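# Shelve the desk carton over its matching label

## Task

Take the carton that sits on the desk and stand it in the row of cartons on the wall shelf, directly above the unoccupied shelf label printed with that carton's part number, so the label is fully covered. It must stand upright, aligned with its neighbours, with its own label toward the room. Every other carton must stay where it was, neither moved nor rotated. A carton that has toppled or ends up leaning means failure, and the result only counts if the carton stays put without the robot holding it.

## Robot and tools

ROBOT. A Hello Robot Stretch 4 with one arm: an omni-wheel base, a lift riding on a vertical mast, an arm that telescopes forward, a wrist with yaw, pitch and roll, and a two-finger gripper. It stands about 1.6 m tall; the base rim lies within 0.23 m of the base origin. Cameras on the robot: head_camera, head_left_camera, head_right_camera, wrist_camera.

FRAMES. Base frame: origin on the floor below the base centre, x forward, y left, z up. hand_pose is reported in it (a point between the open fingertips; with all wrist joints at 0 its axes equal the base axes); the printed value may be slightly off. Odometry frame: where the base frame was when the scene began. base_odometry heading runs -3.142 to 3.142, positive to the left.

TOOLS.
1. execute_actions: argument "actions" is a list holding one action (or none, which just reports state and images). Optional "cameras": a list of camera names or "all"; omitted/null means all, [] means none, an unknown name rejects the call.
An action contains "base", "joints", or both, plus optional "pace" and "contact_limits"; alternatively it contains only "end_of_arm". All motions in one action begin together.
- "base": exactly one key, each a relative offset from where the base last reported itself. translate_m: metres straight ahead (+ forward, - back), range -2 to 2. strafe_m: metres sideways (+ left), -2 to 2. rotate_rad: radians turning in place (+ counter-clockwise seen from above), -3.2 to 3.2.
- "joints": a single object keyed by joint name, each value an absolute target. lift_m 0 to 1.2 m (height of the lift); arm_m 0 to 0.55 m (extension); wrist_yaw_rad -1.134 to 4.276 (0 points ahead, + turns left, 3.14 tucked back, beyond 3.4 the arm may block); wrist_pitch_rad -1.117 to 4.259 (0 level, 1.57 pointing down); wrist_roll_rad -1.117 to 4.259 (0 keeps fingers at equal height, + rolls clockwise viewed from behind); gripper_m -0.038 to 0.141 m (fingertip gap; negative means fingers pressed together). Out-of-range joint targets are clipped and noted; other bad values or unknown keys reject the call with no motion.
- "pace": "slow", "default", "fast" or "max". Base top speeds 0.1/0.3/0.4/0.6 m/s and 1/2/3/4 rad/s respectively, reduced when the lift is above 0.2 m (down to 0.3 m/s and 1 rad/s at 1.2 m).
- "contact_limits": {"arm_m": value}, 0 (gentlest) to 0.75 (firmest), default 0.5; how much the arm may push before halting.
- "end_of_arm": "enable_torque" re-energises any wrist or gripper motor that shut off; it then holds its position.
A joint or base omitted from an action may still be driving toward an earlier target.
2. wait: "seconds" 0 to 10; commands nothing and returns the same report as an empty action.
3. zoom_image: "camera" (one of the four) and "region" [x0, y0, x1, y1] in pixels of that camera's most recent full image, origin top-left, no larger than 504 by 504.
4. finished_scene: "scene" = the current scene's number. Ends the scene permanently once the robot has held the last command; the reply states success and gives the next task. Answering without a tool call ends everything.

READING RESULTS.
- base_status / joint_status: "done" (for the base: wheels turned the commanded amount, slipping included); "off_target" (stopped short, may still push); "contact_stop_at_<key>" (met an obstacle; that part goes slack and its target is dropped); "limit_stop_at_<name>" (a built-in limit such as own_body or tilt); "time_out"; "torque_fault" (wrist/gripper motor went limp until enable_torque). After a reported stop, later calls in the same reply are skipped.
- on_its_own: what happened without being commanded; "held at" gives the target a joint holds.
- joint_positions: current joint values; done-tolerances are lift/arm ±0.004, yaw and roll ±0.02, pitch ±0.05, gripper ±0.004.
- lidar_m: 12 distances (m) from the base origin, 30-degree sectors, first straight ahead then counter-clockwise (4th left, 7th behind, 10th right); "-" is nothing seen or closer than 0.25 m. Sees from about 0.15 m up to robot height, so tabletops appear; may miss glass, thin legs, things behind.
- wrist_depth_mm: 7x7 grid of median depths (100-2000 mm), read from top-left; "-" invalid; the robot's own parts appear.
- turned_by_wheels vs turned_by_imu: a gap above about 0.1 rad suggests a collision or slip; heading error is roughly their difference.
- base_tilt (degrees, forward and right positive), with a fixed bias up to about 1.5.
- motor_effort: percent of maximum, + toward higher joint values, bracket = peak in the last action; noisy with a fixed offset. For wheel_0..2, + turns the base right. A load in a level gripper pushes wrist_pitch_rad effort away from 0.
- pictures: names the cameras in the order the images come back.

GRIPPING. Command gripper_m below the carton's width; going lower squeezes harder and pulls the item toward the wrist by up to a third of the shortfall. Neither the reading nor "done" confirms a grasp; a firm grip shows as a clear gripper_m effort change. Fingertips pressed onto a surface can jam; raise the lift to free them.

START AND ORDER. To unfold the wrist, send lift_m 0.4 with wrist_yaw_rad 0 together. Then locate the carton, approach, grasp, lift, drive to the shelf, read the labels (zoom helps), place it upright over the matching free label, release and back away.

AVOID. Dropping, slamming or hard hits; knocking neighbouring cartons. Driving or turning with over 1 kg held and arm_m above 0.2, especially at fast paces, can tip the robot; so can sustained pushing with a high gripper or high contact limit. A lean over 6 degrees triggers limit_stop_at_tilt and leaves lift, arm and wheels slack. Torque faults occur when the gripper is forced against something or a level gripper carries over about 2 kg. Self-collision stops are likely with pitch below -0.2 combined with roll below -0.4 or above 4. Slack parts recover when next commanded.

Each tool is called after "Request:" by a JSON object that holds its "api" and its "payload".

## Session

Request:
{"api": "execute_actions", "payload": {"actions": []}}

Scene clock: 0.00 s.
base_odometry: x=+0.000 y=+0.000 heading=+0.000 (m, m, rad; odometry frame)
turned_by_wheels: +0.000 (rad since the last result)
turned_by_imu: +0.000 (rad since the last result)
base_tilt: forward=-0.6 right=+0.7 (deg)
lidar_m: 1.81 2.52 1.97 2.01 1.76 1.55 1.56 1.85 1.69 1.71 2.03 1.80
base_status: not commanded
joint_positions: lift_m=+0.160 arm_m=+0.001 wrist_yaw_rad=+3.183 wrist_pitch_rad=+0.017 wrist_roll_rad=+0.000 gripper_m=+0.057
joint_status: not commanded
motor_effort: lift_m=+18 arm_m=-1 wrist_yaw_rad=-1 wrist_pitch_rad=-8 wrist_roll_rad=-2 gripper_m=-2 wheel_0=-1 wheel_1=+0 wheel_2=-1 (%)
hand_pose: x=-0.1197 y=+0.0755 z=+0.3332 quat_wxyz=(-0.020, -0.008, +0.000, +1.000) (m; base frame)
wrist_depth_mm: - 117 196 1661 1576 1464 1397 / - 114 139 1708 1576 1464 1430 / - 128 177 1661 1576 1464 1397 / 130 162 1756 1661 1499 1464 1397 / 1430 1708 1708 1661 1576 1537 1397 / 917 866 931 991 1255 1397 1397 / 691 707 - 820 831 931 1008
pictures: head_camera, head_left_camera, head_right_camera, wrist_camera
Images, in order (width x height): head_camera 420x560, head_left_camera 420x672, head_right_camera 420x672, wrist_camera 616x392.

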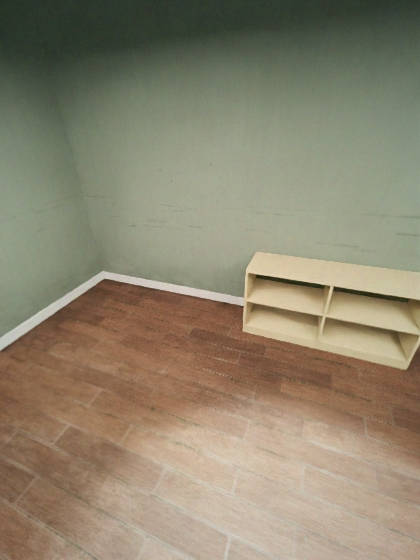

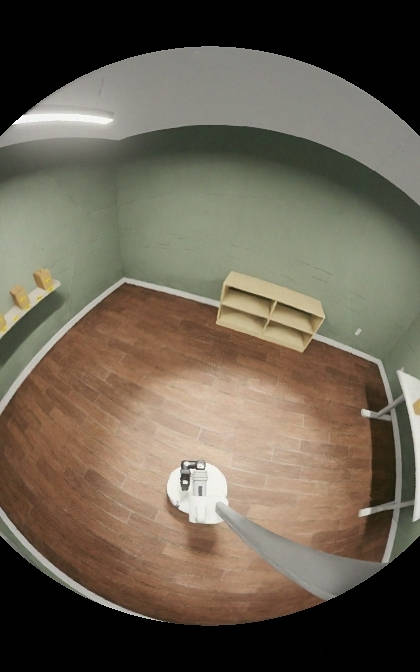

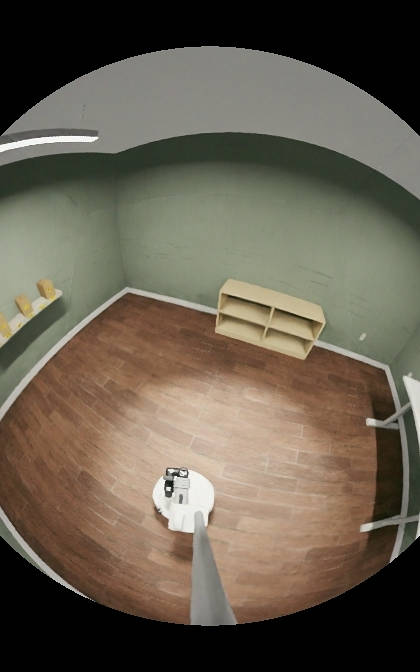

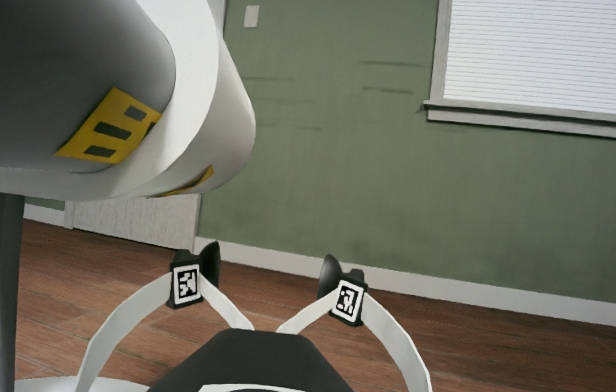

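Request:
{"api": "execute_actions", "payload": {"actions": [{"base":{"rotate_rad":-1.75},"joints":{"lift_m":0.9,"wrist_yaw_rad":0,"gripper_m":0.14}}]}}

Scene clock: 10.30 s.
base_odometry: x=+0.000 y=+0.000 heading=-1.749 (m, m, rad; odometry frame)
turned_by_wheels: -1.749 (rad since the last result)
turned_by_imu: -1.723 (rad since the last result)
base_tilt: forward=-0.7 right=+0.6 (deg)
lidar_m: 1.67 1.86 1.83 1.81 2.41 2.03 2.04 1.96 1.52 1.53 1.68 1.73
base_status: done
joint_positions: lift_m=+0.900 arm_m=+0.001 wrist_yaw_rad=+0.000 wrist_pitch_rad=+0.017 wrist_roll_rad=+0.000 gripper_m=+0.140
joint_status: all done
motor_effort: lift_m=+21(21) arm_m=+0(1) wrist_yaw_rad=-2(7) wrist_pitch_rad=-6(7) wrist_roll_rad=+1(2) gripper_m=-1(1) wheel_0=+4(3) wheel_1=+6(11) wheel_2=+5(9) (%)
hand_pose: x=+0.4606 y=-0.0873 z=+1.0732 quat_wxyz=(+1.000, +0.000, +0.008, +0.000) (m; base frame)
wrist_depth_mm: - - - - - - - / - - - - - - - / - - - - - - - / - - - - - - - / - 211 - - - - - / - - 1464 1499 212 - - / 1808 - - - - - -
pictures: head_camera, head_left_camera, head_right_camera, wrist_camera
Images, in order (width x height): head_camera 420x560, head_left_camera 420x672, head_right_camera 420x672, wrist_camera 616x392.

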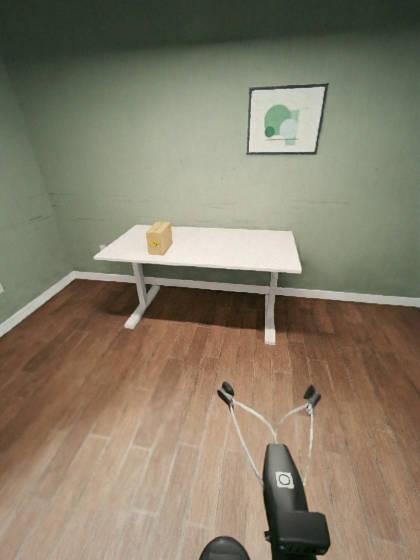

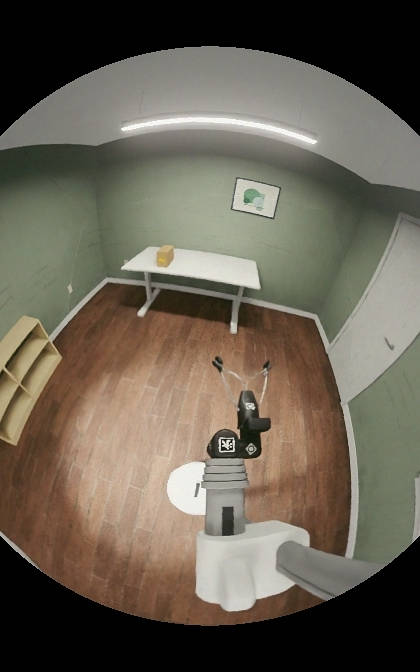

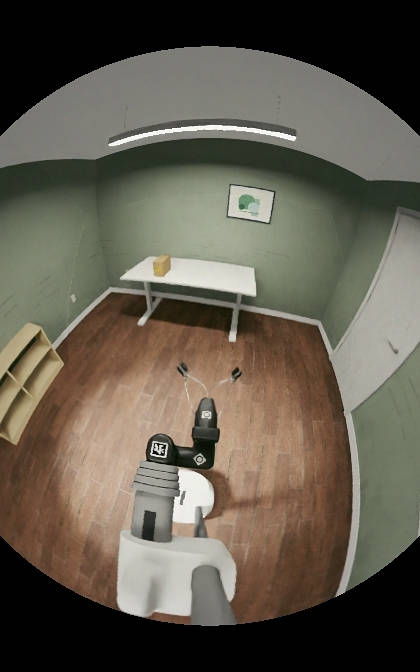

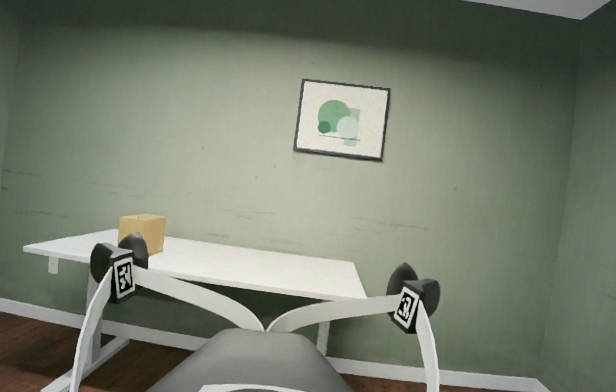

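Request:
{"api": "execute_actions", "payload": {"actions": [{"base":{"rotate_rad":-0.1},"joints":{"lift_m":0.7}}], "cameras": []}}

Request:
{"api": "execute_actions", "payload": {"actions": [{"base":{"strafe_m":0.65}}], "cameras": []}}

Request:
{"api": "execute_actions", "payload": {"actions": [{"base":{"translate_m":0.9}}], "cameras": ["head_camera","wrist_camera"]}}

Scene clock: 16.73 s.
base_odometry: x=+0.000 y=+0.000 heading=-1.848 (m, m, rad; odometry frame)
turned_by_wheels: -0.099 (rad since the last result)
turned_by_imu: -0.098 (rad since the last result)
base_tilt: forward=-0.7 right=+0.7 (deg)
lidar_m: 1.69 1.78 1.86 1.80 2.31 2.08 2.06 2.13 1.56 1.53 1.63 2.30
base_status: done
joint_positions: lift_m=+0.700 arm_m=+0.001 wrist_yaw_rad=+0.000 wrist_pitch_rad=+0.017 wrist_roll_rad=+0.000 gripper_m=+0.140
joint_status: all done
motor_effort: lift_m=+15(19) arm_m=-1(1) wrist_yaw_rad=-1(2) wrist_pitch_rad=-6(6) wrist_roll_rad=-2(0) gripper_m=-2(3) wheel_0=+3(8) wheel_1=+5(8) wheel_2=+3(7) (%)
hand_pose: x=+0.4606 y=-0.0874 z=+0.8737 quat_wxyz=(+1.000, +0.000, +0.008, +0.000) (m; base frame)
wrist_depth_mm: - - - - - - - / - - - - - - - / - - - - - - 1863 / 1863 1618 - - - - 1921 / - 211 - - - - 1863 / 1983 - - - 212 - 1756 / 1576 1661 - 1983 - - 1756
pictures: none
No camera images: the call's "cameras" was empty. Leave "cameras" out to get every camera's image.

Scene clock: 20.23 s.
base_odometry: x=+0.625 y=-0.178 heading=-1.848 (m, m, rad; odometry frame)
turned_by_wheels: +0.000 (rad since the last result)
turned_by_imu: +0.002 (rad since the last result)
base_tilt: forward=-0.6 right=+0.7 (deg)
lidar_m: 1.71 1.84 1.18 1.15 1.21 2.31 2.05 2.08 2.21 2.15 2.33 1.78
base_status: done
joint_positions: lift_m=+0.700 arm_m=+0.001 wrist_yaw_rad=+0.000 wrist_pitch_rad=+0.017 wrist_roll_rad=+0.000 gripper_m=+0.140
joint_status: not commanded
motor_effort: lift_m=+16(16) arm_m=-1(0) wrist_yaw_rad=-1(1) wrist_pitch_rad=-6(7) wrist_roll_rad=-1(1) gripper_m=+0(1) wheel_0=-2(12) wheel_1=+5(14) wheel_2=+0(1) (%)
hand_pose: x=+0.4606 y=-0.0874 z=+0.8737 quat_wxyz=(+1.000, +0.000, +0.008, +0.000) (m; base frame)
wrist_depth_mm: - - - - - - - / - - - - - - - / - - - - - - - / - - - - - - - / - 211 - - - - - / - 1921 - - 213 - - / 1537 1708 - 1921 1863 - -
pictures: none
No camera images: the call's "cameras" was empty. Leave "cameras" out to get every camera's image.

Scene clock: 24.70 s.
base_odometry: x=+0.379 y=-1.043 heading=-1.847 (m, m, rad; odometry frame)
turned_by_wheels: +0.001 (rad since the last result)
turned_by_imu: +0.000 (rad since the last result)
base_tilt: forward=-0.6 right=+0.7 (deg)
lidar_m: 0.81 0.87 1.53 1.10 1.19 1.70 3.16 3.05 2.30 2.18 1.14 0.86
base_status: done
joint_positions: lift_m=+0.700 arm_m=+0.001 wrist_yaw_rad=+0.000 wrist_pitch_rad=+0.017 wrist_roll_rad=+0.000 gripper_m=+0.140
joint_status: not commanded
motor_effort: lift_m=+16(16) arm_m=-1(1) wrist_yaw_rad=-2(1) wrist_pitch_rad=-6(7) wrist_roll_rad=+0(1) gripper_m=+2(1) wheel_0=+3(9) wheel_1=+7(12) wheel_2=-3(10) (%)
hand_pose: x=+0.4606 y=-0.0874 z=+0.8737 quat_wxyz=(+1.000, +0.000, +0.008, +0.000) (m; base frame)
wrist_depth_mm: 1336 1366 1336 1397 1366 1366 1366 / 1308 1336 1397 1308 1397 1397 1430 / 1308 1336 1366 1397 1397 1397 1430 / 1366 1366 1366 1366 1397 1366 1397 / 768 210 683 1229 1430 1464 1464 / 1336 591 591 621 211 759 831 / 1366 1336 - 1366 1397 1430 1205
pictures: head_camera, wrist_camera
Images, in order (width x height): head_camera 420x560, wrist_camera 616x392.

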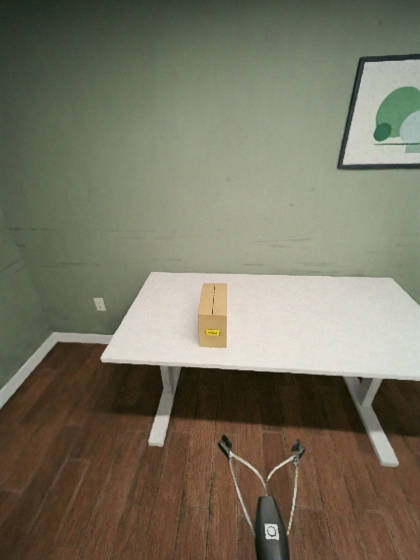

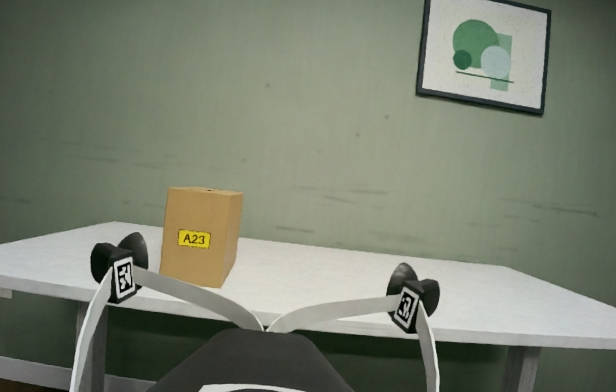

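Request:
{"api": "execute_actions", "payload": {"actions": [{"base":{"strafe_m":0.1},"joints":{"lift_m":0.64,"arm_m":0.25}}], "cameras": ["head_camera","wrist_camera"]}}

Scene clock: 28.73 s.
base_odometry: x=+0.475 y=-1.071 heading=-1.847 (m, m, rad; odometry frame)
turned_by_wheels: +0.000 (rad since the last result)
turned_by_imu: +0.000 (rad since the last result)
base_tilt: forward=-0.7 right=+0.7 (deg)
lidar_m: 0.82 0.88 1.43 1.01 1.08 1.55 3.15 3.21 2.38 2.27 1.13 0.86
base_status: done
joint_positions: lift_m=+0.640 arm_m=+0.249 wrist_yaw_rad=+0.000 wrist_pitch_rad=+0.016 wrist_roll_rad=+0.000 gripper_m=+0.140
joint_status: all done
motor_effort: lift_m=+15(17) arm_m=+6(7) wrist_yaw_rad=-1(1) wrist_pitch_rad=-5(6) wrist_roll_rad=-1(2) gripper_m=+1(1) wheel_0=-2(10) wheel_1=+5(12) wheel_2=+0(2) (%)
hand_pose: x=+0.7082 y=-0.0874 z=+0.8137 quat_wxyz=(+1.000, +0.000, +0.008, +0.000) (m; base frame)
wrist_depth_mm: 1078 1118 1138 1118 1118 1138 1138 / 1098 1118 1118 1118 1160 1160 1160 / 1118 1098 1160 1160 1138 1160 1182 / 1118 1118 442 1160 1138 1205 1205 / 549 210 445 741 1008 1160 1182 / 357 351 355 436 213 549 580 / 1118 1138 - 364 364 384 379
pictures: head_camera, wrist_camera
Images, in order (width x height): head_camera 420x560, wrist_camera 616x392.

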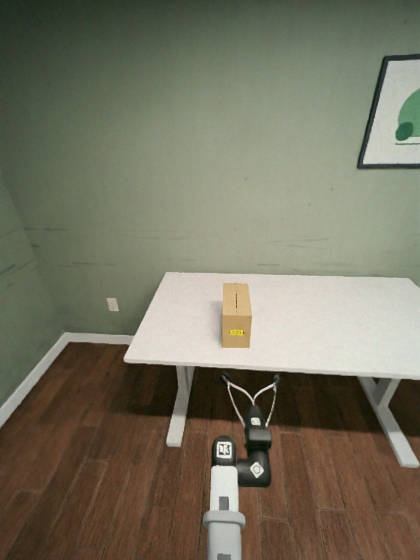

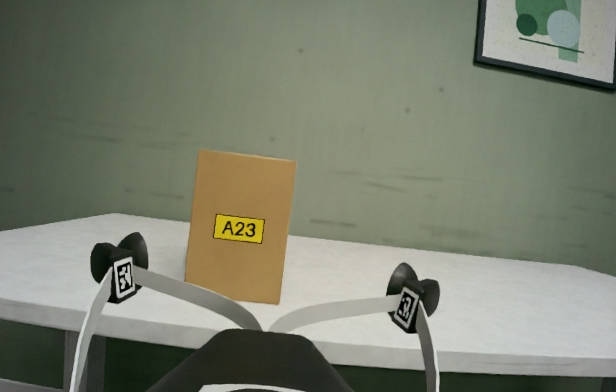

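Request:
{"api": "execute_actions", "payload": {"actions": [{"base":{"strafe_m":0.028},"joints":{"arm_m":0.4,"gripper_m":0.141}}], "cameras": ["head_camera","wrist_camera"]}}

Scene clock: 35.50 s.
base_odometry: x=+0.502 y=-1.078 heading=-1.847 (m, m, rad; odometry frame)
turned_by_wheels: +0.000 (rad since the last result)
turned_by_imu: -0.001 (rad since the last result)
base_tilt: forward=-0.6 right=+0.8 (deg)
lidar_m: 0.81 0.88 1.39 0.98 1.02 1.54 3.14 3.25 2.42 2.32 1.13 0.86
base_status: done
joint_positions: lift_m=+0.640 arm_m=+0.399 wrist_yaw_rad=+0.000 wrist_pitch_rad=+0.016 wrist_roll_rad=+0.000 gripper_m=+0.141
joint_status: all done
motor_effort: lift_m=+15(15) arm_m=+6(8) wrist_yaw_rad=-1(0) wrist_pitch_rad=-7(6) wrist_roll_rad=+0(1) gripper_m=-2(1) wheel_0=-2(10) wheel_1=+4(13) wheel_2=+0(1) (%)
hand_pose: x=+0.8582 y=-0.0874 z=+0.8137 quat_wxyz=(+1.000, +0.000, +0.008, +0.000) (m; base frame)
wrist_depth_mm: 931 976 976 991 991 991 1008 / 960 976 991 991 976 1025 1025 / 960 976 991 1008 1025 1008 1042 / 960 991 294 300 1008 1025 1042 / 549 521 296 301 1008 1025 1042 / 340 334 294 301 210 544 574 / 253 273 - 310 324 353 384
pictures: head_camera, wrist_camera
Images, in order (width x height): head_camera 420x560, wrist_camera 616x392.

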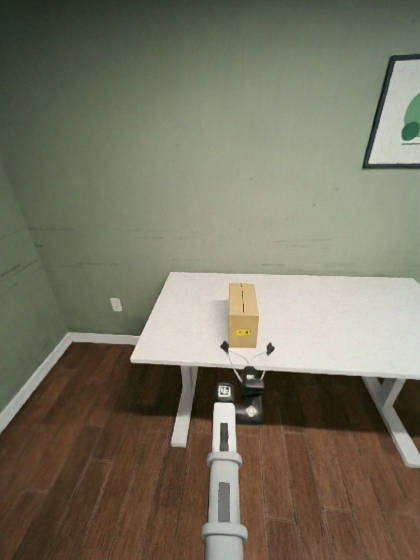

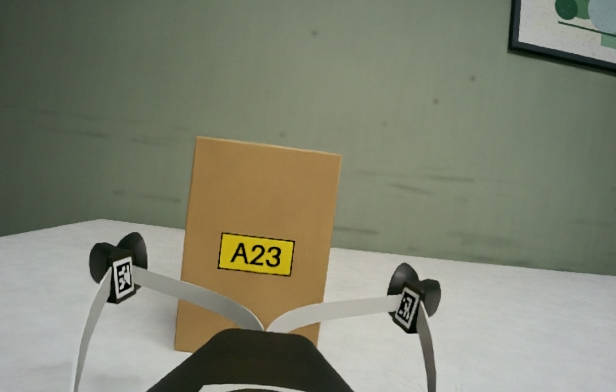

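Request:
{"api": "execute_actions", "payload": {"actions": [{"base":{"strafe_m":0.013}}], "cameras": []}}

Request:
{"api": "execute_actions", "payload": {"actions": [{"joints":{"arm_m":0.54}}], "cameras": ["head_camera","wrist_camera"]}}

Scene clock: 39.93 s.
base_odometry: x=+0.514 y=-1.082 heading=-1.847 (m, m, rad; odometry frame)
turned_by_wheels: +0.000 (rad since the last result)
turned_by_imu: -0.001 (rad since the last result)
base_tilt: forward=-0.6 right=+0.7 (deg)
lidar_m: 0.81 0.89 1.40 0.96 1.03 1.50 3.14 3.24 2.44 2.35 1.16 0.86
base_status: done
joint_positions: lift_m=+0.640 arm_m=+0.399 wrist_yaw_rad=+0.000 wrist_pitch_rad=+0.016 wrist_roll_rad=+0.000 gripper_m=+0.141
joint_status: not commanded
motor_effort: lift_m=+15(15) arm_m=+6(6) wrist_yaw_rad=-1(0) wrist_pitch_rad=-5(6) wrist_roll_rad=+0(2) gripper_m=-3(2) wheel_0=-4(12) wheel_1=+5(12) wheel_2=+0(1) (%)
hand_pose: x=+0.8582 y=-0.0874 z=+0.8137 quat_wxyz=(+1.000, +0.000, +0.008, +0.000) (m; base frame)
wrist_depth_mm: 960 976 976 991 1008 1025 1025 / 960 960 1008 991 1008 1025 1025 / 976 991 991 976 1025 1008 1025 / 991 991 297 300 1008 1042 1060 / 549 525 297 303 1008 1025 1042 / 342 332 296 301 211 544 574 / 254 273 - 306 322 353 382
pictures: none
No camera images: the call's "cameras" was empty. Leave "cameras" out to get every camera's image.

Scene clock: 41.40 s.
base_odometry: x=+0.514 y=-1.082 heading=-1.847 (m, m, rad; odometry frame)
turned_by_wheels: +0.000 (rad since the last result)
turned_by_imu: +0.000 (rad since the last result)
base_tilt: forward=-0.6 right=+0.7 (deg)
lidar_m: 0.84 0.88 1.40 0.97 1.02 1.50 3.13 3.23 2.43 2.33 1.16 0.86
base_status: not commanded
joint_positions: lift_m=+0.640 arm_m=+0.539 wrist_yaw_rad=+0.000 wrist_pitch_rad=+0.016 wrist_roll_rad=+0.000 gripper_m=+0.141
joint_status: all done
motor_effort: lift_m=+15(15) arm_m=+6(5) wrist_yaw_rad=-1(2) wrist_pitch_rad=-6(5) wrist_roll_rad=-2(1) gripper_m=+0(2) wheel_0=-4(4) wheel_1=+5(5) wheel_2=+0(0) (%)
hand_pose: x=+0.9982 y=-0.0874 z=+0.8137 quat_wxyz=(+1.000, +0.000, +0.008, +0.000) (m; base frame)
wrist_depth_mm: 809 820 854 866 854 878 878 / 831 831 854 854 878 866 904 / 866 854 183 189 878 878 878 / 831 842 185 189 878 878 891 / 544 193 186 190 741 891 917 / 340 185 185 189 194 539 574 / 254 258 - 192 300 351 379
pictures: head_camera, wrist_camera
Images, in order (width x height): head_camera 420x560, wrist_camera 616x392.

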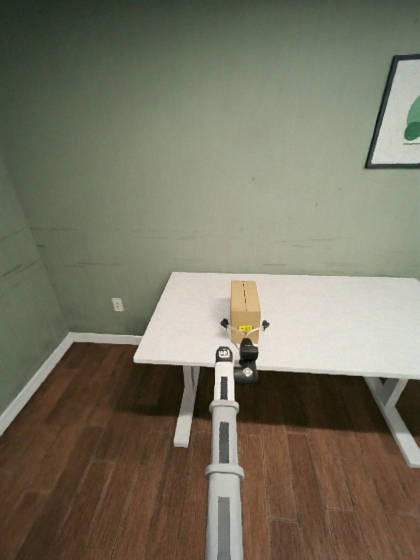

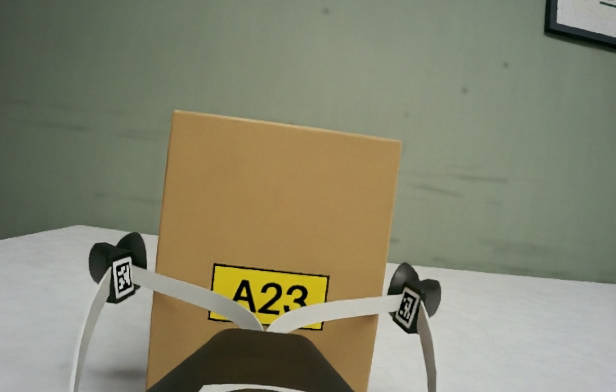

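Request:
{"api": "execute_actions", "payload": {"actions": [{"joints":{"gripper_m":0.04}}], "cameras": ["wrist_camera"]}}

Request:
{"api": "execute_actions", "payload": {"actions": [{"joints":{"lift_m":0.69},"pace":"slow"}], "cameras": ["head_camera","wrist_camera"]}}

Scene clock: 48.93 s.
base_odometry: x=+0.514 y=-1.082 heading=-1.847 (m, m, rad; odometry frame)
turned_by_wheels: +0.000 (rad since the last result)
turned_by_imu: -0.001 (rad since the last result)
base_tilt: forward=-0.7 right=+0.7 (deg)
lidar_m: 0.83 0.85 1.38 0.97 1.04 1.50 3.15 3.26 2.44 2.35 1.13 0.86
base_status: not commanded
joint_positions: lift_m=+0.640 arm_m=+0.539 wrist_yaw_rad=+0.000 wrist_pitch_rad=+0.016 wrist_roll_rad=+0.000 gripper_m=+0.041
joint_status: all done
motor_effort: lift_m=+15(15) arm_m=+6(6) wrist_yaw_rad=-1(1) wrist_pitch_rad=-5(5) wrist_roll_rad=-2(2) gripper_m=-25(23) wheel_0=-4(4) wheel_1=+5(5) wheel_2=+0(0) (%)
hand_pose: x=+0.9982 y=-0.0874 z=+0.8137 quat_wxyz=(+1.000, +0.000, +0.008, +0.000) (m; base frame)
wrist_depth_mm: 831 831 854 878 866 878 891 / 831 820 854 878 866 891 891 / 842 854 165 169 878 878 904 / 831 842 167 169 173 891 891 / 544 166 167 170 174 878 904 / 147 165 167 171 176 539 585 / 259 247 - 126 303 320 382
pictures: wrist_camera
Images, in order (width x height): wrist_camera 616x392.

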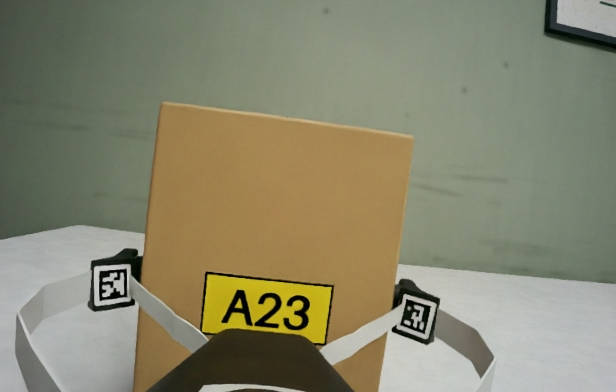

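Scene clock: 50.23 s.
base_odometry: x=+0.514 y=-1.082 heading=-1.847 (m, m, rad; odometry frame)
turned_by_wheels: +0.000 (rad since the last result)
turned_by_imu: +0.000 (rad since the last result)
base_tilt: forward=-0.6 right=+0.7 (deg)
lidar_m: 0.85 0.90 1.39 0.95 1.03 1.50 3.15 3.23 2.45 2.33 1.13 0.84
base_status: not commanded
joint_positions: lift_m=+0.690 arm_m=+0.539 wrist_yaw_rad=+0.000 wrist_pitch_rad=+0.018 wrist_roll_rad=+0.000 gripper_m=+0.041
joint_status: all done
motor_effort: lift_m=+22(24) arm_m=+6(6) wrist_yaw_rad=+0(1) wrist_pitch_rad=-11(9) wrist_roll_rad=+1(1) gripper_m=-24(25) wheel_0=-4(4) wheel_1=+5(5) wheel_2=+0(0) (%)
hand_pose: x=+0.9982 y=-0.0874 z=+0.8628 quat_wxyz=(+1.000, +0.000, +0.009, +0.000) (m; base frame)
wrist_depth_mm: 820 831 842 854 866 878 891 / 842 831 854 866 878 878 891 / 842 854 167 171 866 891 891 / 854 831 167 171 175 878 878 / 741 170 168 171 175 904 878 / 147 166 167 171 175 707 768 / 343 327 - 126 397 421 504
pictures: head_camera, wrist_camera
Images, in order (width x height): head_camera 420x560, wrist_camera 616x392.

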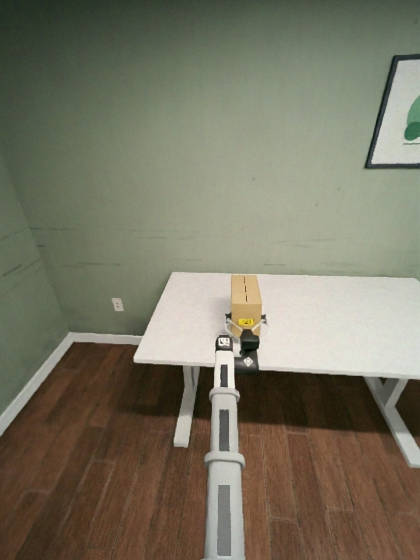

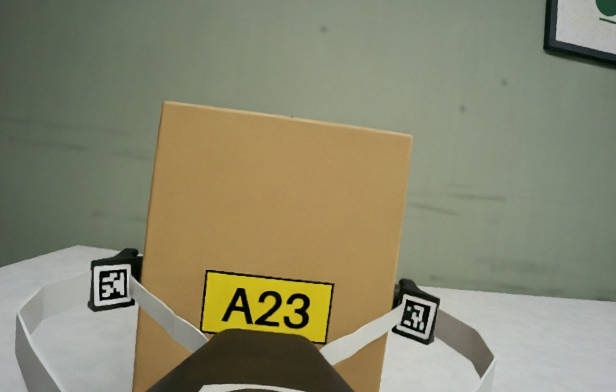

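Request:
{"api": "execute_actions", "payload": {"actions": [{"joints":{"arm_m":0.0}}], "cameras": []}}

Request:
{"api": "execute_actions", "payload": {"actions": [{"base":{"rotate_rad":-3.1},"pace":"slow"}], "cameras": []}}

Request:
{"api": "execute_actions", "payload": {"actions": [{"base":{"translate_m":1.7},"joints":{"lift_m":1.0}}]}}

Scene clock: 57.47 s.
base_odometry: x=+0.514 y=-1.082 heading=-1.847 (m, m, rad; odometry frame)
turned_by_wheels: +0.000 (rad since the last result)
turned_by_imu: -0.001 (rad since the last result)
base_tilt: forward=-0.6 right=+0.7 (deg)
lidar_m: 0.40 0.88 1.39 0.95 1.02 1.50 3.14 3.24 2.46 2.35 1.15 0.40
base_status: not commanded
joint_positions: lift_m=+0.690 arm_m=+0.002 wrist_yaw_rad=+0.000 wrist_pitch_rad=+0.018 wrist_roll_rad=+0.000 gripper_m=+0.041
joint_status: all done
joint sent to its limit — the command would take arm_m past its lower limit, so that joint was sent only as far as its limit.
motor_effort: lift_m=+22(22) arm_m=-7(7) wrist_yaw_rad=+0(1) wrist_pitch_rad=-10(11) wrist_roll_rad=-2(2) gripper_m=-24(25) wheel_0=-4(4) wheel_1=+5(5) wheel_2=+0(0) (%)
hand_pose: x=+0.4615 y=-0.0875 z=+0.8627 quat_wxyz=(+1.000, +0.000, +0.009, +0.000) (m; base frame)
wrist_depth_mm: 1336 1336 1308 1366 1397 1397 1430 / 1336 1366 1366 1397 1397 1366 1366 / 1366 1336 168 171 1366 1397 1430 / 1336 1366 167 171 174 1430 1464 / 741 171 167 170 176 1464 1464 / 147 165 167 172 175 723 778 / 1366 917 - 126 1430 1464 1060
pictures: none
No camera images: the call's "cameras" was empty. Leave "cameras" out to get every camera's image.

Scene clock: 61.83 s.
base_odometry: x=+0.514 y=-1.082 heading=+1.338 (m, m, rad; odometry frame)
turned_by_wheels: -3.099 (rad since the last result)
turned_by_imu: -3.051 (rad since the last result)
base_tilt: forward=-0.6 right=+0.7 (deg)
lidar_m: 0.39 3.10 2.42 2.37 1.14 0.85 0.85 0.87 1.38 0.94 1.03 0.41
base_status: done
joint_positions: lift_m=+0.690 arm_m=+0.002 wrist_yaw_rad=+0.000 wrist_pitch_rad=+0.018 wrist_roll_rad=+0.000 gripper_m=+0.041
joint_status: not commanded
motor_effort: lift_m=+21(22) arm_m=-7(6) wrist_yaw_rad=+0(1) wrist_pitch_rad=-11(11) wrist_roll_rad=+1(2) gripper_m=-23(26) wheel_0=+5(2) wheel_1=+7(10) wheel_2=+5(7) (%)
hand_pose: x=+0.4616 y=-0.0874 z=+0.8627 quat_wxyz=(+1.000, +0.000, +0.009, +0.000) (m; base frame)
wrist_depth_mm: - - - - - - - / - - - - - - 1808 / - - 167 171 - - 1863 / - - 167 171 174 - 1756 / - 170 167 171 175 - 1708 / 146 166 167 171 176 - 1661 / 1576 1430 - 126 1808 1921 1661
pictures: none
No camera images: the call's "cameras" was empty. Leave "cameras" out to get every camera's image.

Scene clock: 68.97 s.
base_odometry: x=+0.906 y=+0.572 heading=+1.338 (m, m, rad; odometry frame)
turned_by_wheels: +0.001 (rad since the last result)
turned_by_imu: +0.000 (rad since the last result)
base_tilt: forward=-0.6 right=+0.6 (deg)
lidar_m: 0.38 1.25 2.24 2.18 2.39 2.61 3.34 1.50 1.20 1.50 1.63 0.40
base_status: done
joint_positions: lift_m=+1.000 arm_m=+0.002 wrist_yaw_rad=+0.000 wrist_pitch_rad=+0.018 wrist_roll_rad=+0.000 gripper_m=+0.041
joint_status: all done
motor_effort: lift_m=+21(26) arm_m=-7(7) wrist_yaw_rad=-1(0) wrist_pitch_rad=-11(11) wrist_roll_rad=+0(2) gripper_m=-25(25) wheel_0=+4(7) wheel_1=+7(11) wheel_2=-2(13) (%)
hand_pose: x=+0.4615 y=-0.0874 z=+1.1727 quat_wxyz=(+1.000, +0.000, +0.009, +0.000) (m; base frame)
wrist_depth_mm: 1160 1160 1182 1182 1160 1160 1160 / 1160 1160 1182 1160 1182 1160 1160 / 1138 1160 168 171 1160 1160 1205 / 1160 1160 167 171 174 1160 1160 / 1160 170 168 171 175 1160 1160 / 147 166 167 171 175 1160 1160 / 1205 931 - 126 1182 1160 1205
pictures: head_camera, head_left_camera, head_right_camera, wrist_camera
Images, in order (width x height): head_camera 420x560, head_left_camera 420x672, head_right_camera 420x672, wrist_camera 616x392.

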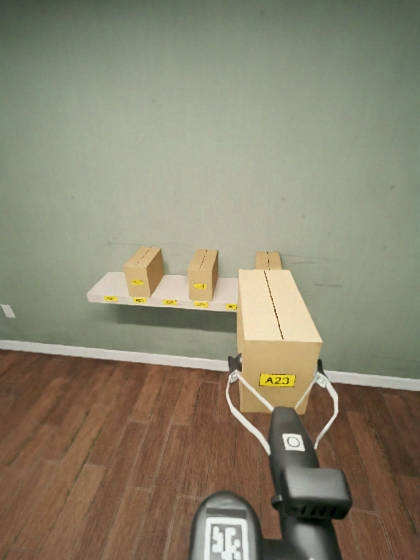

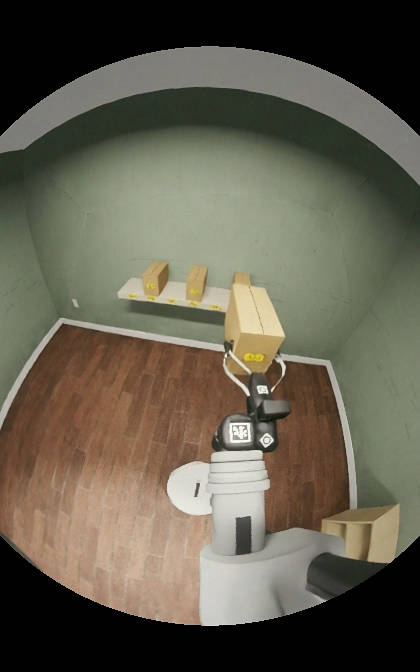

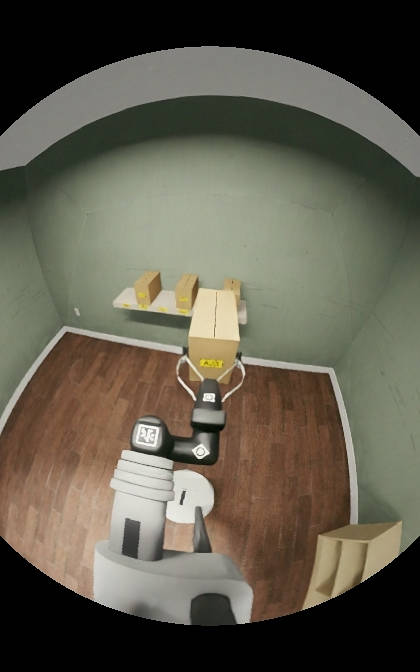

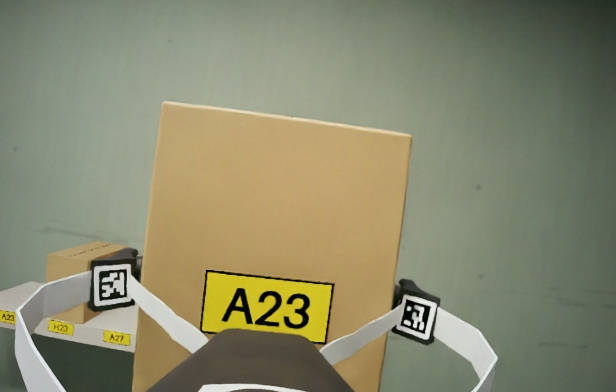

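Request:
{"api": "zoom_image", "payload": {"camera": "head_camera", "region": [80,240,260,320]}}

Region (80, 240, 260, 320) of head_camera's 420x560 image, scaled by 2.800, with more detail than that image has.

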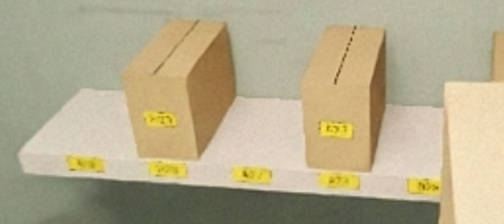

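Request:
{"api": "execute_actions", "payload": {"actions": [{"base":{"rotate_rad":-0.08}}], "cameras": []}}

Request:
{"api": "execute_actions", "payload": {"actions": [{"base":{"strafe_m":0.38}}], "cameras": []}}

Request:
{"api": "execute_actions", "payload": {"actions": [{"base":{"translate_m":0.3},"joints":{"lift_m":0.75}}], "cameras": ["head_camera","wrist_camera"]}}

Request:
{"api": "zoom_image", "payload": {"camera": "head_camera", "region": [120,230,420,400]}}

Scene clock: 78.93 s.
base_odometry: x=+0.906 y=+0.572 heading=+1.260 (m, m, rad; odometry frame)
turned_by_wheels: -0.079 (rad since the last result)
turned_by_imu: -0.078 (rad since the last result)
base_tilt: forward=-0.6 right=+0.7 (deg)
lidar_m: 0.39 1.21 2.05 2.19 2.33 2.66 2.90 1.62 1.20 1.52 1.58 0.39
base_status: done
joint_positions: lift_m=+1.000 arm_m=+0.002 wrist_yaw_rad=+0.000 wrist_pitch_rad=+0.018 wrist_roll_rad=+0.000 gripper_m=+0.041
joint_status: not commanded
motor_effort: lift_m=+21(21) arm_m=-6(6) wrist_yaw_rad=+1(1) wrist_pitch_rad=-10(10) wrist_roll_rad=-2(1) gripper_m=-23(24) wheel_0=+5(14) wheel_1=+7(12) wheel_2=+4(7) (%)
hand_pose: x=+0.4615 y=-0.0875 z=+1.1727 quat_wxyz=(+1.000, +0.000, +0.009, +0.000) (m; base frame)
wrist_depth_mm: 1098 1118 1138 1160 1205 1182 1255 / 1118 1138 1160 1182 1182 1182 1255 / 1118 1118 167 171 1205 1205 1255 / 1118 1160 167 171 175 1229 1281 / 1025 171 167 171 175 1255 1255 / 147 165 167 171 175 1255 1229 / 1118 891 - 126 1205 1229 1255
pictures: none
No camera images: the call's "cameras" was empty. Leave "cameras" out to get every camera's image.

Scene clock: 81.53 s.
base_odometry: x=+0.545 y=+0.689 heading=+1.260 (m, m, rad; odometry frame)
turned_by_wheels: +0.000 (rad since the last result)
turned_by_imu: +0.001 (rad since the last result)
base_tilt: forward=-0.6 right=+0.7 (deg)
lidar_m: 0.40 1.19 1.91 1.82 1.91 2.63 3.39 2.13 1.57 1.66 1.98 0.40
base_status: done
joint_positions: lift_m=+1.000 arm_m=+0.002 wrist_yaw_rad=+0.000 wrist_pitch_rad=+0.018 wrist_roll_rad=+0.000 gripper_m=+0.041
joint_status: not commanded
motor_effort: lift_m=+21(21) arm_m=-6(6) wrist_yaw_rad=+0(1) wrist_pitch_rad=-10(11) wrist_roll_rad=+0(0) gripper_m=-25(24) wheel_0=-2(14) wheel_1=+4(12) wheel_2=+0(5) (%)
hand_pose: x=+0.4615 y=-0.0874 z=+1.1727 quat_wxyz=(+1.000, +0.000, +0.009, +0.000) (m; base frame)
wrist_depth_mm: 1118 1118 1160 1160 1205 1205 1205 / 1098 1118 1160 1160 1205 1229 1255 / 1118 1138 168 171 1205 1229 1255 / 1118 1118 167 170 174 1229 1205 / 1138 170 168 172 174 1229 1255 / 146 165 167 171 176 1229 1281 / 1160 917 - 126 960 1255 1255
pictures: none
No camera images: the call's "cameras" was empty. Leave "cameras" out to get every camera's image.

Scene clock: 84.00 s.
base_odometry: x=+0.637 y=+0.974 heading=+1.260 (m, m, rad; odometry frame)
turned_by_wheels: +0.000 (rad since the last result)
turned_by_imu: +0.000 (rad since the last result)
base_tilt: forward=-0.7 right=+0.8 (deg)
lidar_m: 0.38 0.92 1.62 1.80 1.91 2.69 3.70 2.12 1.68 1.88 1.57 0.41
base_status: done
joint_positions: lift_m=+0.750 arm_m=+0.002 wrist_yaw_rad=+0.000 wrist_pitch_rad=+0.018 wrist_roll_rad=+0.000 gripper_m=+0.041
joint_status: all done
motor_effort: lift_m=+15(19) arm_m=-6(6) wrist_yaw_rad=-1(1) wrist_pitch_rad=-11(10) wrist_roll_rad=+0(1) gripper_m=-23(26) wheel_0=+3(5) wheel_1=+6(11) wheel_2=-3(13) (%)
hand_pose: x=+0.4615 y=-0.0874 z=+0.9232 quat_wxyz=(+1.000, +0.000, +0.009, +0.000) (m; base frame)
wrist_depth_mm: 831 842 854 891 904 904 946 / 842 854 878 904 891 931 931 / 854 866 167 171 904 931 946 / 842 621 167 170 175 917 946 / 715 171 167 171 175 691 946 / 147 165 167 170 175 676 960 / 866 891 - 126 904 946 960
pictures: head_camera, wrist_camera
Images, in order (width x height): head_camera 420x560, wrist_camera 616x392.

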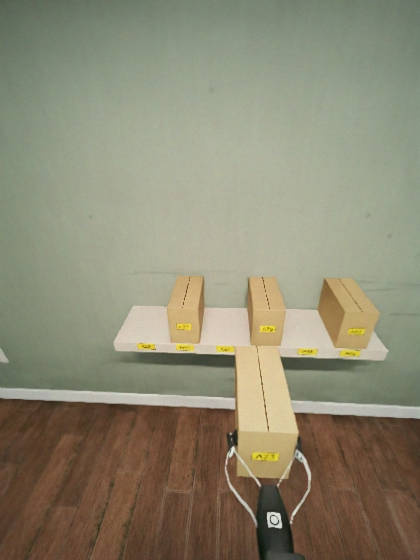

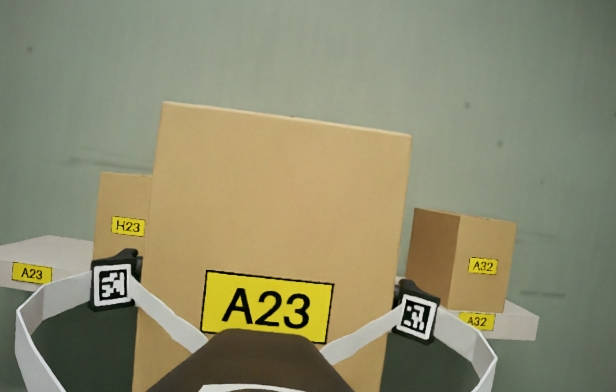

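Region (120, 230, 420, 400) of head_camera's 420x560 image, scaled by 1.680, with more detail than that image has; it fills the top 286 rows of this view, and the rest is white.

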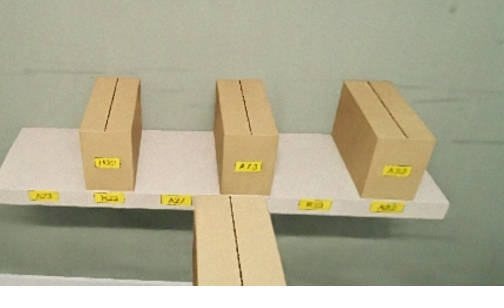

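Request:
{"api": "execute_actions", "payload": {"actions": [{"base":{"strafe_m":0.39},"joints":{"lift_m":0.78}}], "cameras": []}}

Request:
{"api": "execute_actions", "payload": {"actions": [{"joints":{"arm_m":0.36}}]}}

Request:
{"api": "zoom_image", "payload": {"camera": "head_camera", "region": [150,240,390,440]}}

Scene clock: 93.00 s.
base_odometry: x=+0.265 y=+1.093 heading=+1.260 (m, m, rad; odometry frame)
turned_by_wheels: +0.000 (rad since the last result)
turned_by_imu: +0.001 (rad since the last result)
base_tilt: forward=-0.6 right=+0.7 (deg)
lidar_m: 0.39 1.18 1.51 1.42 1.51 2.13 3.70 2.69 2.03 2.28 1.20 0.40
base_status: done
joint_positions: lift_m=+0.780 arm_m=+0.002 wrist_yaw_rad=+0.000 wrist_pitch_rad=+0.018 wrist_roll_rad=+0.000 gripper_m=+0.041
joint_status: all done
motor_effort: lift_m=+22(24) arm_m=-7(6) wrist_yaw_rad=-1(0) wrist_pitch_rad=-10(11) wrist_roll_rad=-1(1) gripper_m=-24(25) wheel_0=-3(5) wheel_1=+5(15) wheel_2=+0(1) (%)
hand_pose: x=+0.4615 y=-0.0874 z=+0.9527 quat_wxyz=(+1.000, +0.000, +0.009, +0.000) (m; base frame)
wrist_depth_mm: 854 854 878 878 904 917 946 / 842 866 866 891 917 917 946 / 842 854 167 171 917 931 931 / 878 866 167 171 175 931 946 / 866 166 167 171 175 715 891 / 147 165 167 171 175 691 820 / 878 878 - 126 788 960 691
pictures: none
No camera images: the call's "cameras" was empty. Leave "cameras" out to get every camera's image.

Scene clock: 95.17 s.
base_odometry: x=+0.265 y=+1.093 heading=+1.260 (m, m, rad; odometry frame)
turned_by_wheels: +0.000 (rad since the last result)
turned_by_imu: +0.000 (rad since the last result)
base_tilt: forward=-0.6 right=+0.7 (deg)
lidar_m: 0.75 1.20 1.51 1.43 1.50 2.12 3.71 2.66 2.03 2.30 1.23 0.89
base_status: not commanded
joint_positions: lift_m=+0.780 arm_m=+0.359 wrist_yaw_rad=+0.000 wrist_pitch_rad=+0.018 wrist_roll_rad=+0.000 gripper_m=+0.041
joint_status: all done
motor_effort: lift_m=+22(22) arm_m=+7(6) wrist_yaw_rad=-1(0) wrist_pitch_rad=-9(11) wrist_roll_rad=+0(1) gripper_m=-23(21) wheel_0=-4(4) wheel_1=+5(5) wheel_2=+0(0) (%)
hand_pose: x=+0.8182 y=-0.0874 z=+0.9528 quat_wxyz=(+1.000, +0.000, +0.009, +0.000) (m; base frame)
wrist_depth_mm: 512 530 535 544 554 569 574 / 517 530 535 549 559 569 580 / 525 530 167 171 564 574 580 / 525 525 167 171 175 569 591 / 525 171 167 172 174 569 544 / 147 165 167 171 175 317 488 / 535 375 - 126 310 317 473
pictures: head_camera, head_left_camera, head_right_camera, wrist_camera
Images, in order (width x height): head_camera 420x560, head_left_camera 420x672, head_right_camera 420x672, wrist_camera 616x392.

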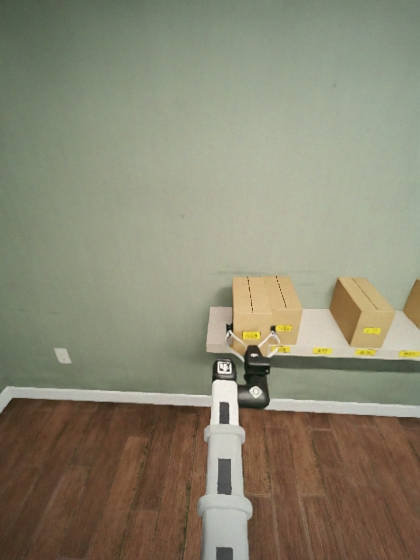

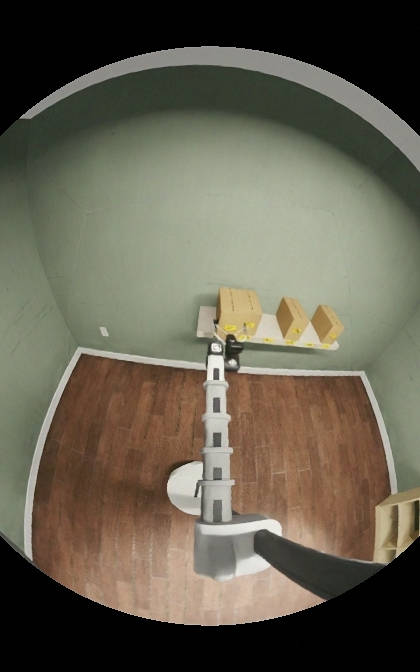

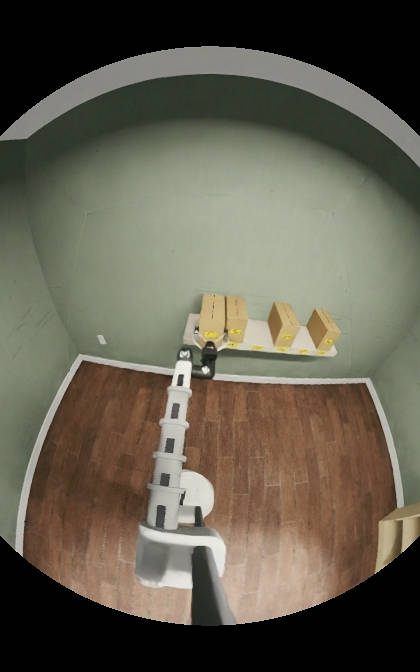

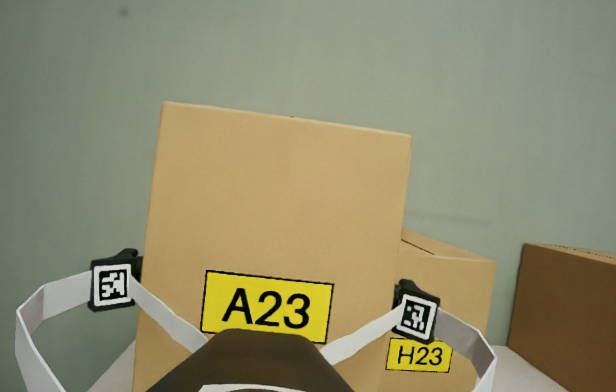

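Region (150, 240, 390, 440) of head_camera's 420x560 image, scaled by 2.100, with more detail than that image has.

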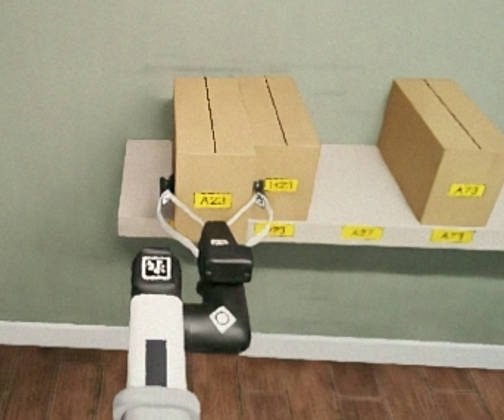

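Request:
{"api": "execute_actions", "payload": {"actions": [{"base":{"strafe_m":0.035},"pace":"slow"}], "cameras": []}}

Request:
{"api": "execute_actions", "payload": {"actions": [{"joints":{"arm_m":0.44,"lift_m":0.75},"pace":"slow"}], "cameras": ["head_camera","wrist_camera"]}}

Request:
{"api": "zoom_image", "payload": {"camera": "head_camera", "region": [180,250,360,400]}}

Scene clock: 102.07 s.
base_odometry: x=+0.232 y=+1.104 heading=+1.261 (m, m, rad; odometry frame)
turned_by_wheels: +0.000 (rad since the last result)
turned_by_imu: +0.000 (rad since the last result)
base_tilt: forward=-0.6 right=+0.8 (deg)
lidar_m: 0.76 1.18 1.46 1.38 1.44 2.12 3.69 2.71 2.08 2.33 1.21 0.91
base_status: done
joint_positions: lift_m=+0.780 arm_m=+0.359 wrist_yaw_rad=+0.000 wrist_pitch_rad=+0.018 wrist_roll_rad=+0.000 gripper_m=+0.041
joint_status: not commanded
motor_effort: lift_m=+22(22) arm_m=+6(6) wrist_yaw_rad=+0(2) wrist_pitch_rad=-10(10) wrist_roll_rad=+0(1) gripper_m=-24(23) wheel_0=-3(8) wheel_1=+8(10) wheel_2=+0(0) (%)
hand_pose: x=+0.8182 y=-0.0874 z=+0.9528 quat_wxyz=(+1.000, +0.000, +0.009, +0.000) (m; base frame)
wrist_depth_mm: 517 525 539 549 559 564 564 / 517 530 539 544 559 569 574 / 521 535 167 171 559 569 580 / 530 530 167 172 174 564 580 / 525 170 167 171 175 375 585 / 147 165 167 171 175 317 535 / 535 535 - 126 312 319 508
pictures: none
No camera images: the call's "cameras" was empty. Leave "cameras" out to get every camera's image.

Scene clock: 104.13 s.
base_odometry: x=+0.232 y=+1.104 heading=+1.261 (m, m, rad; odometry frame)
turned_by_wheels: +0.000 (rad since the last result)
turned_by_imu: +0.000 (rad since the last result)
base_tilt: forward=-0.5 right=+0.7 (deg)
lidar_m: 0.83 1.19 1.47 1.38 1.43 2.08 3.70 2.70 2.06 2.31 1.21 0.92
base_status: not commanded
joint_positions: lift_m=+0.750 arm_m=+0.439 wrist_yaw_rad=+0.000 wrist_pitch_rad=+0.018 wrist_roll_rad=+0.000 gripper_m=+0.041
joint_status: all done
motor_effort: lift_m=+15(21) arm_m=+7(4) wrist_yaw_rad=+0(1) wrist_pitch_rad=-10(10) wrist_roll_rad=+0(0) gripper_m=-25(22) wheel_0=-4(3) wheel_1=+8(8) wheel_2=+0(0) (%)
hand_pose: x=+0.8982 y=-0.0874 z=+0.9233 quat_wxyz=(+1.000, +0.000, +0.009, +0.000) (m; base frame)
wrist_depth_mm: 442 449 455 466 473 480 496 / 445 452 459 466 480 488 492 / 445 449 167 170 477 488 500 / 445 459 167 170 175 492 496 / 452 170 167 171 175 232 236 / 147 165 167 170 175 234 236 / 455 459 - 126 236 233 236
pictures: head_camera, wrist_camera
Images, in order (width x height): head_camera 420x560, wrist_camera 616x392.

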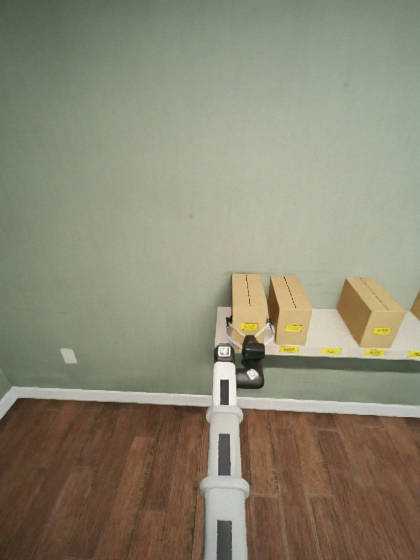

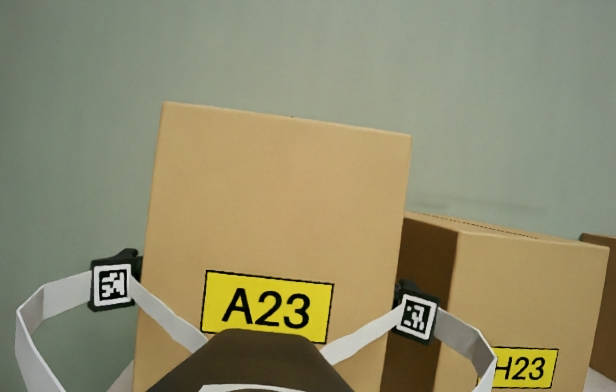

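Region (180, 250, 360, 400) of head_camera's 420x560 image, scaled by 2.800, with more detail than that image has.

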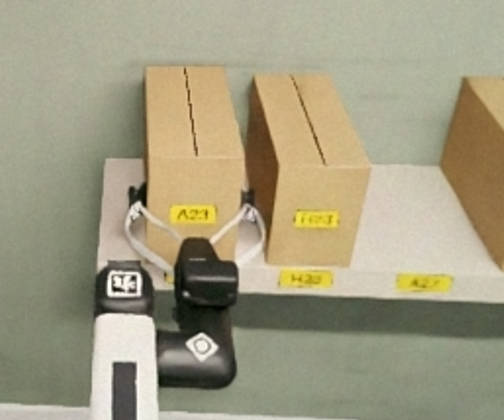

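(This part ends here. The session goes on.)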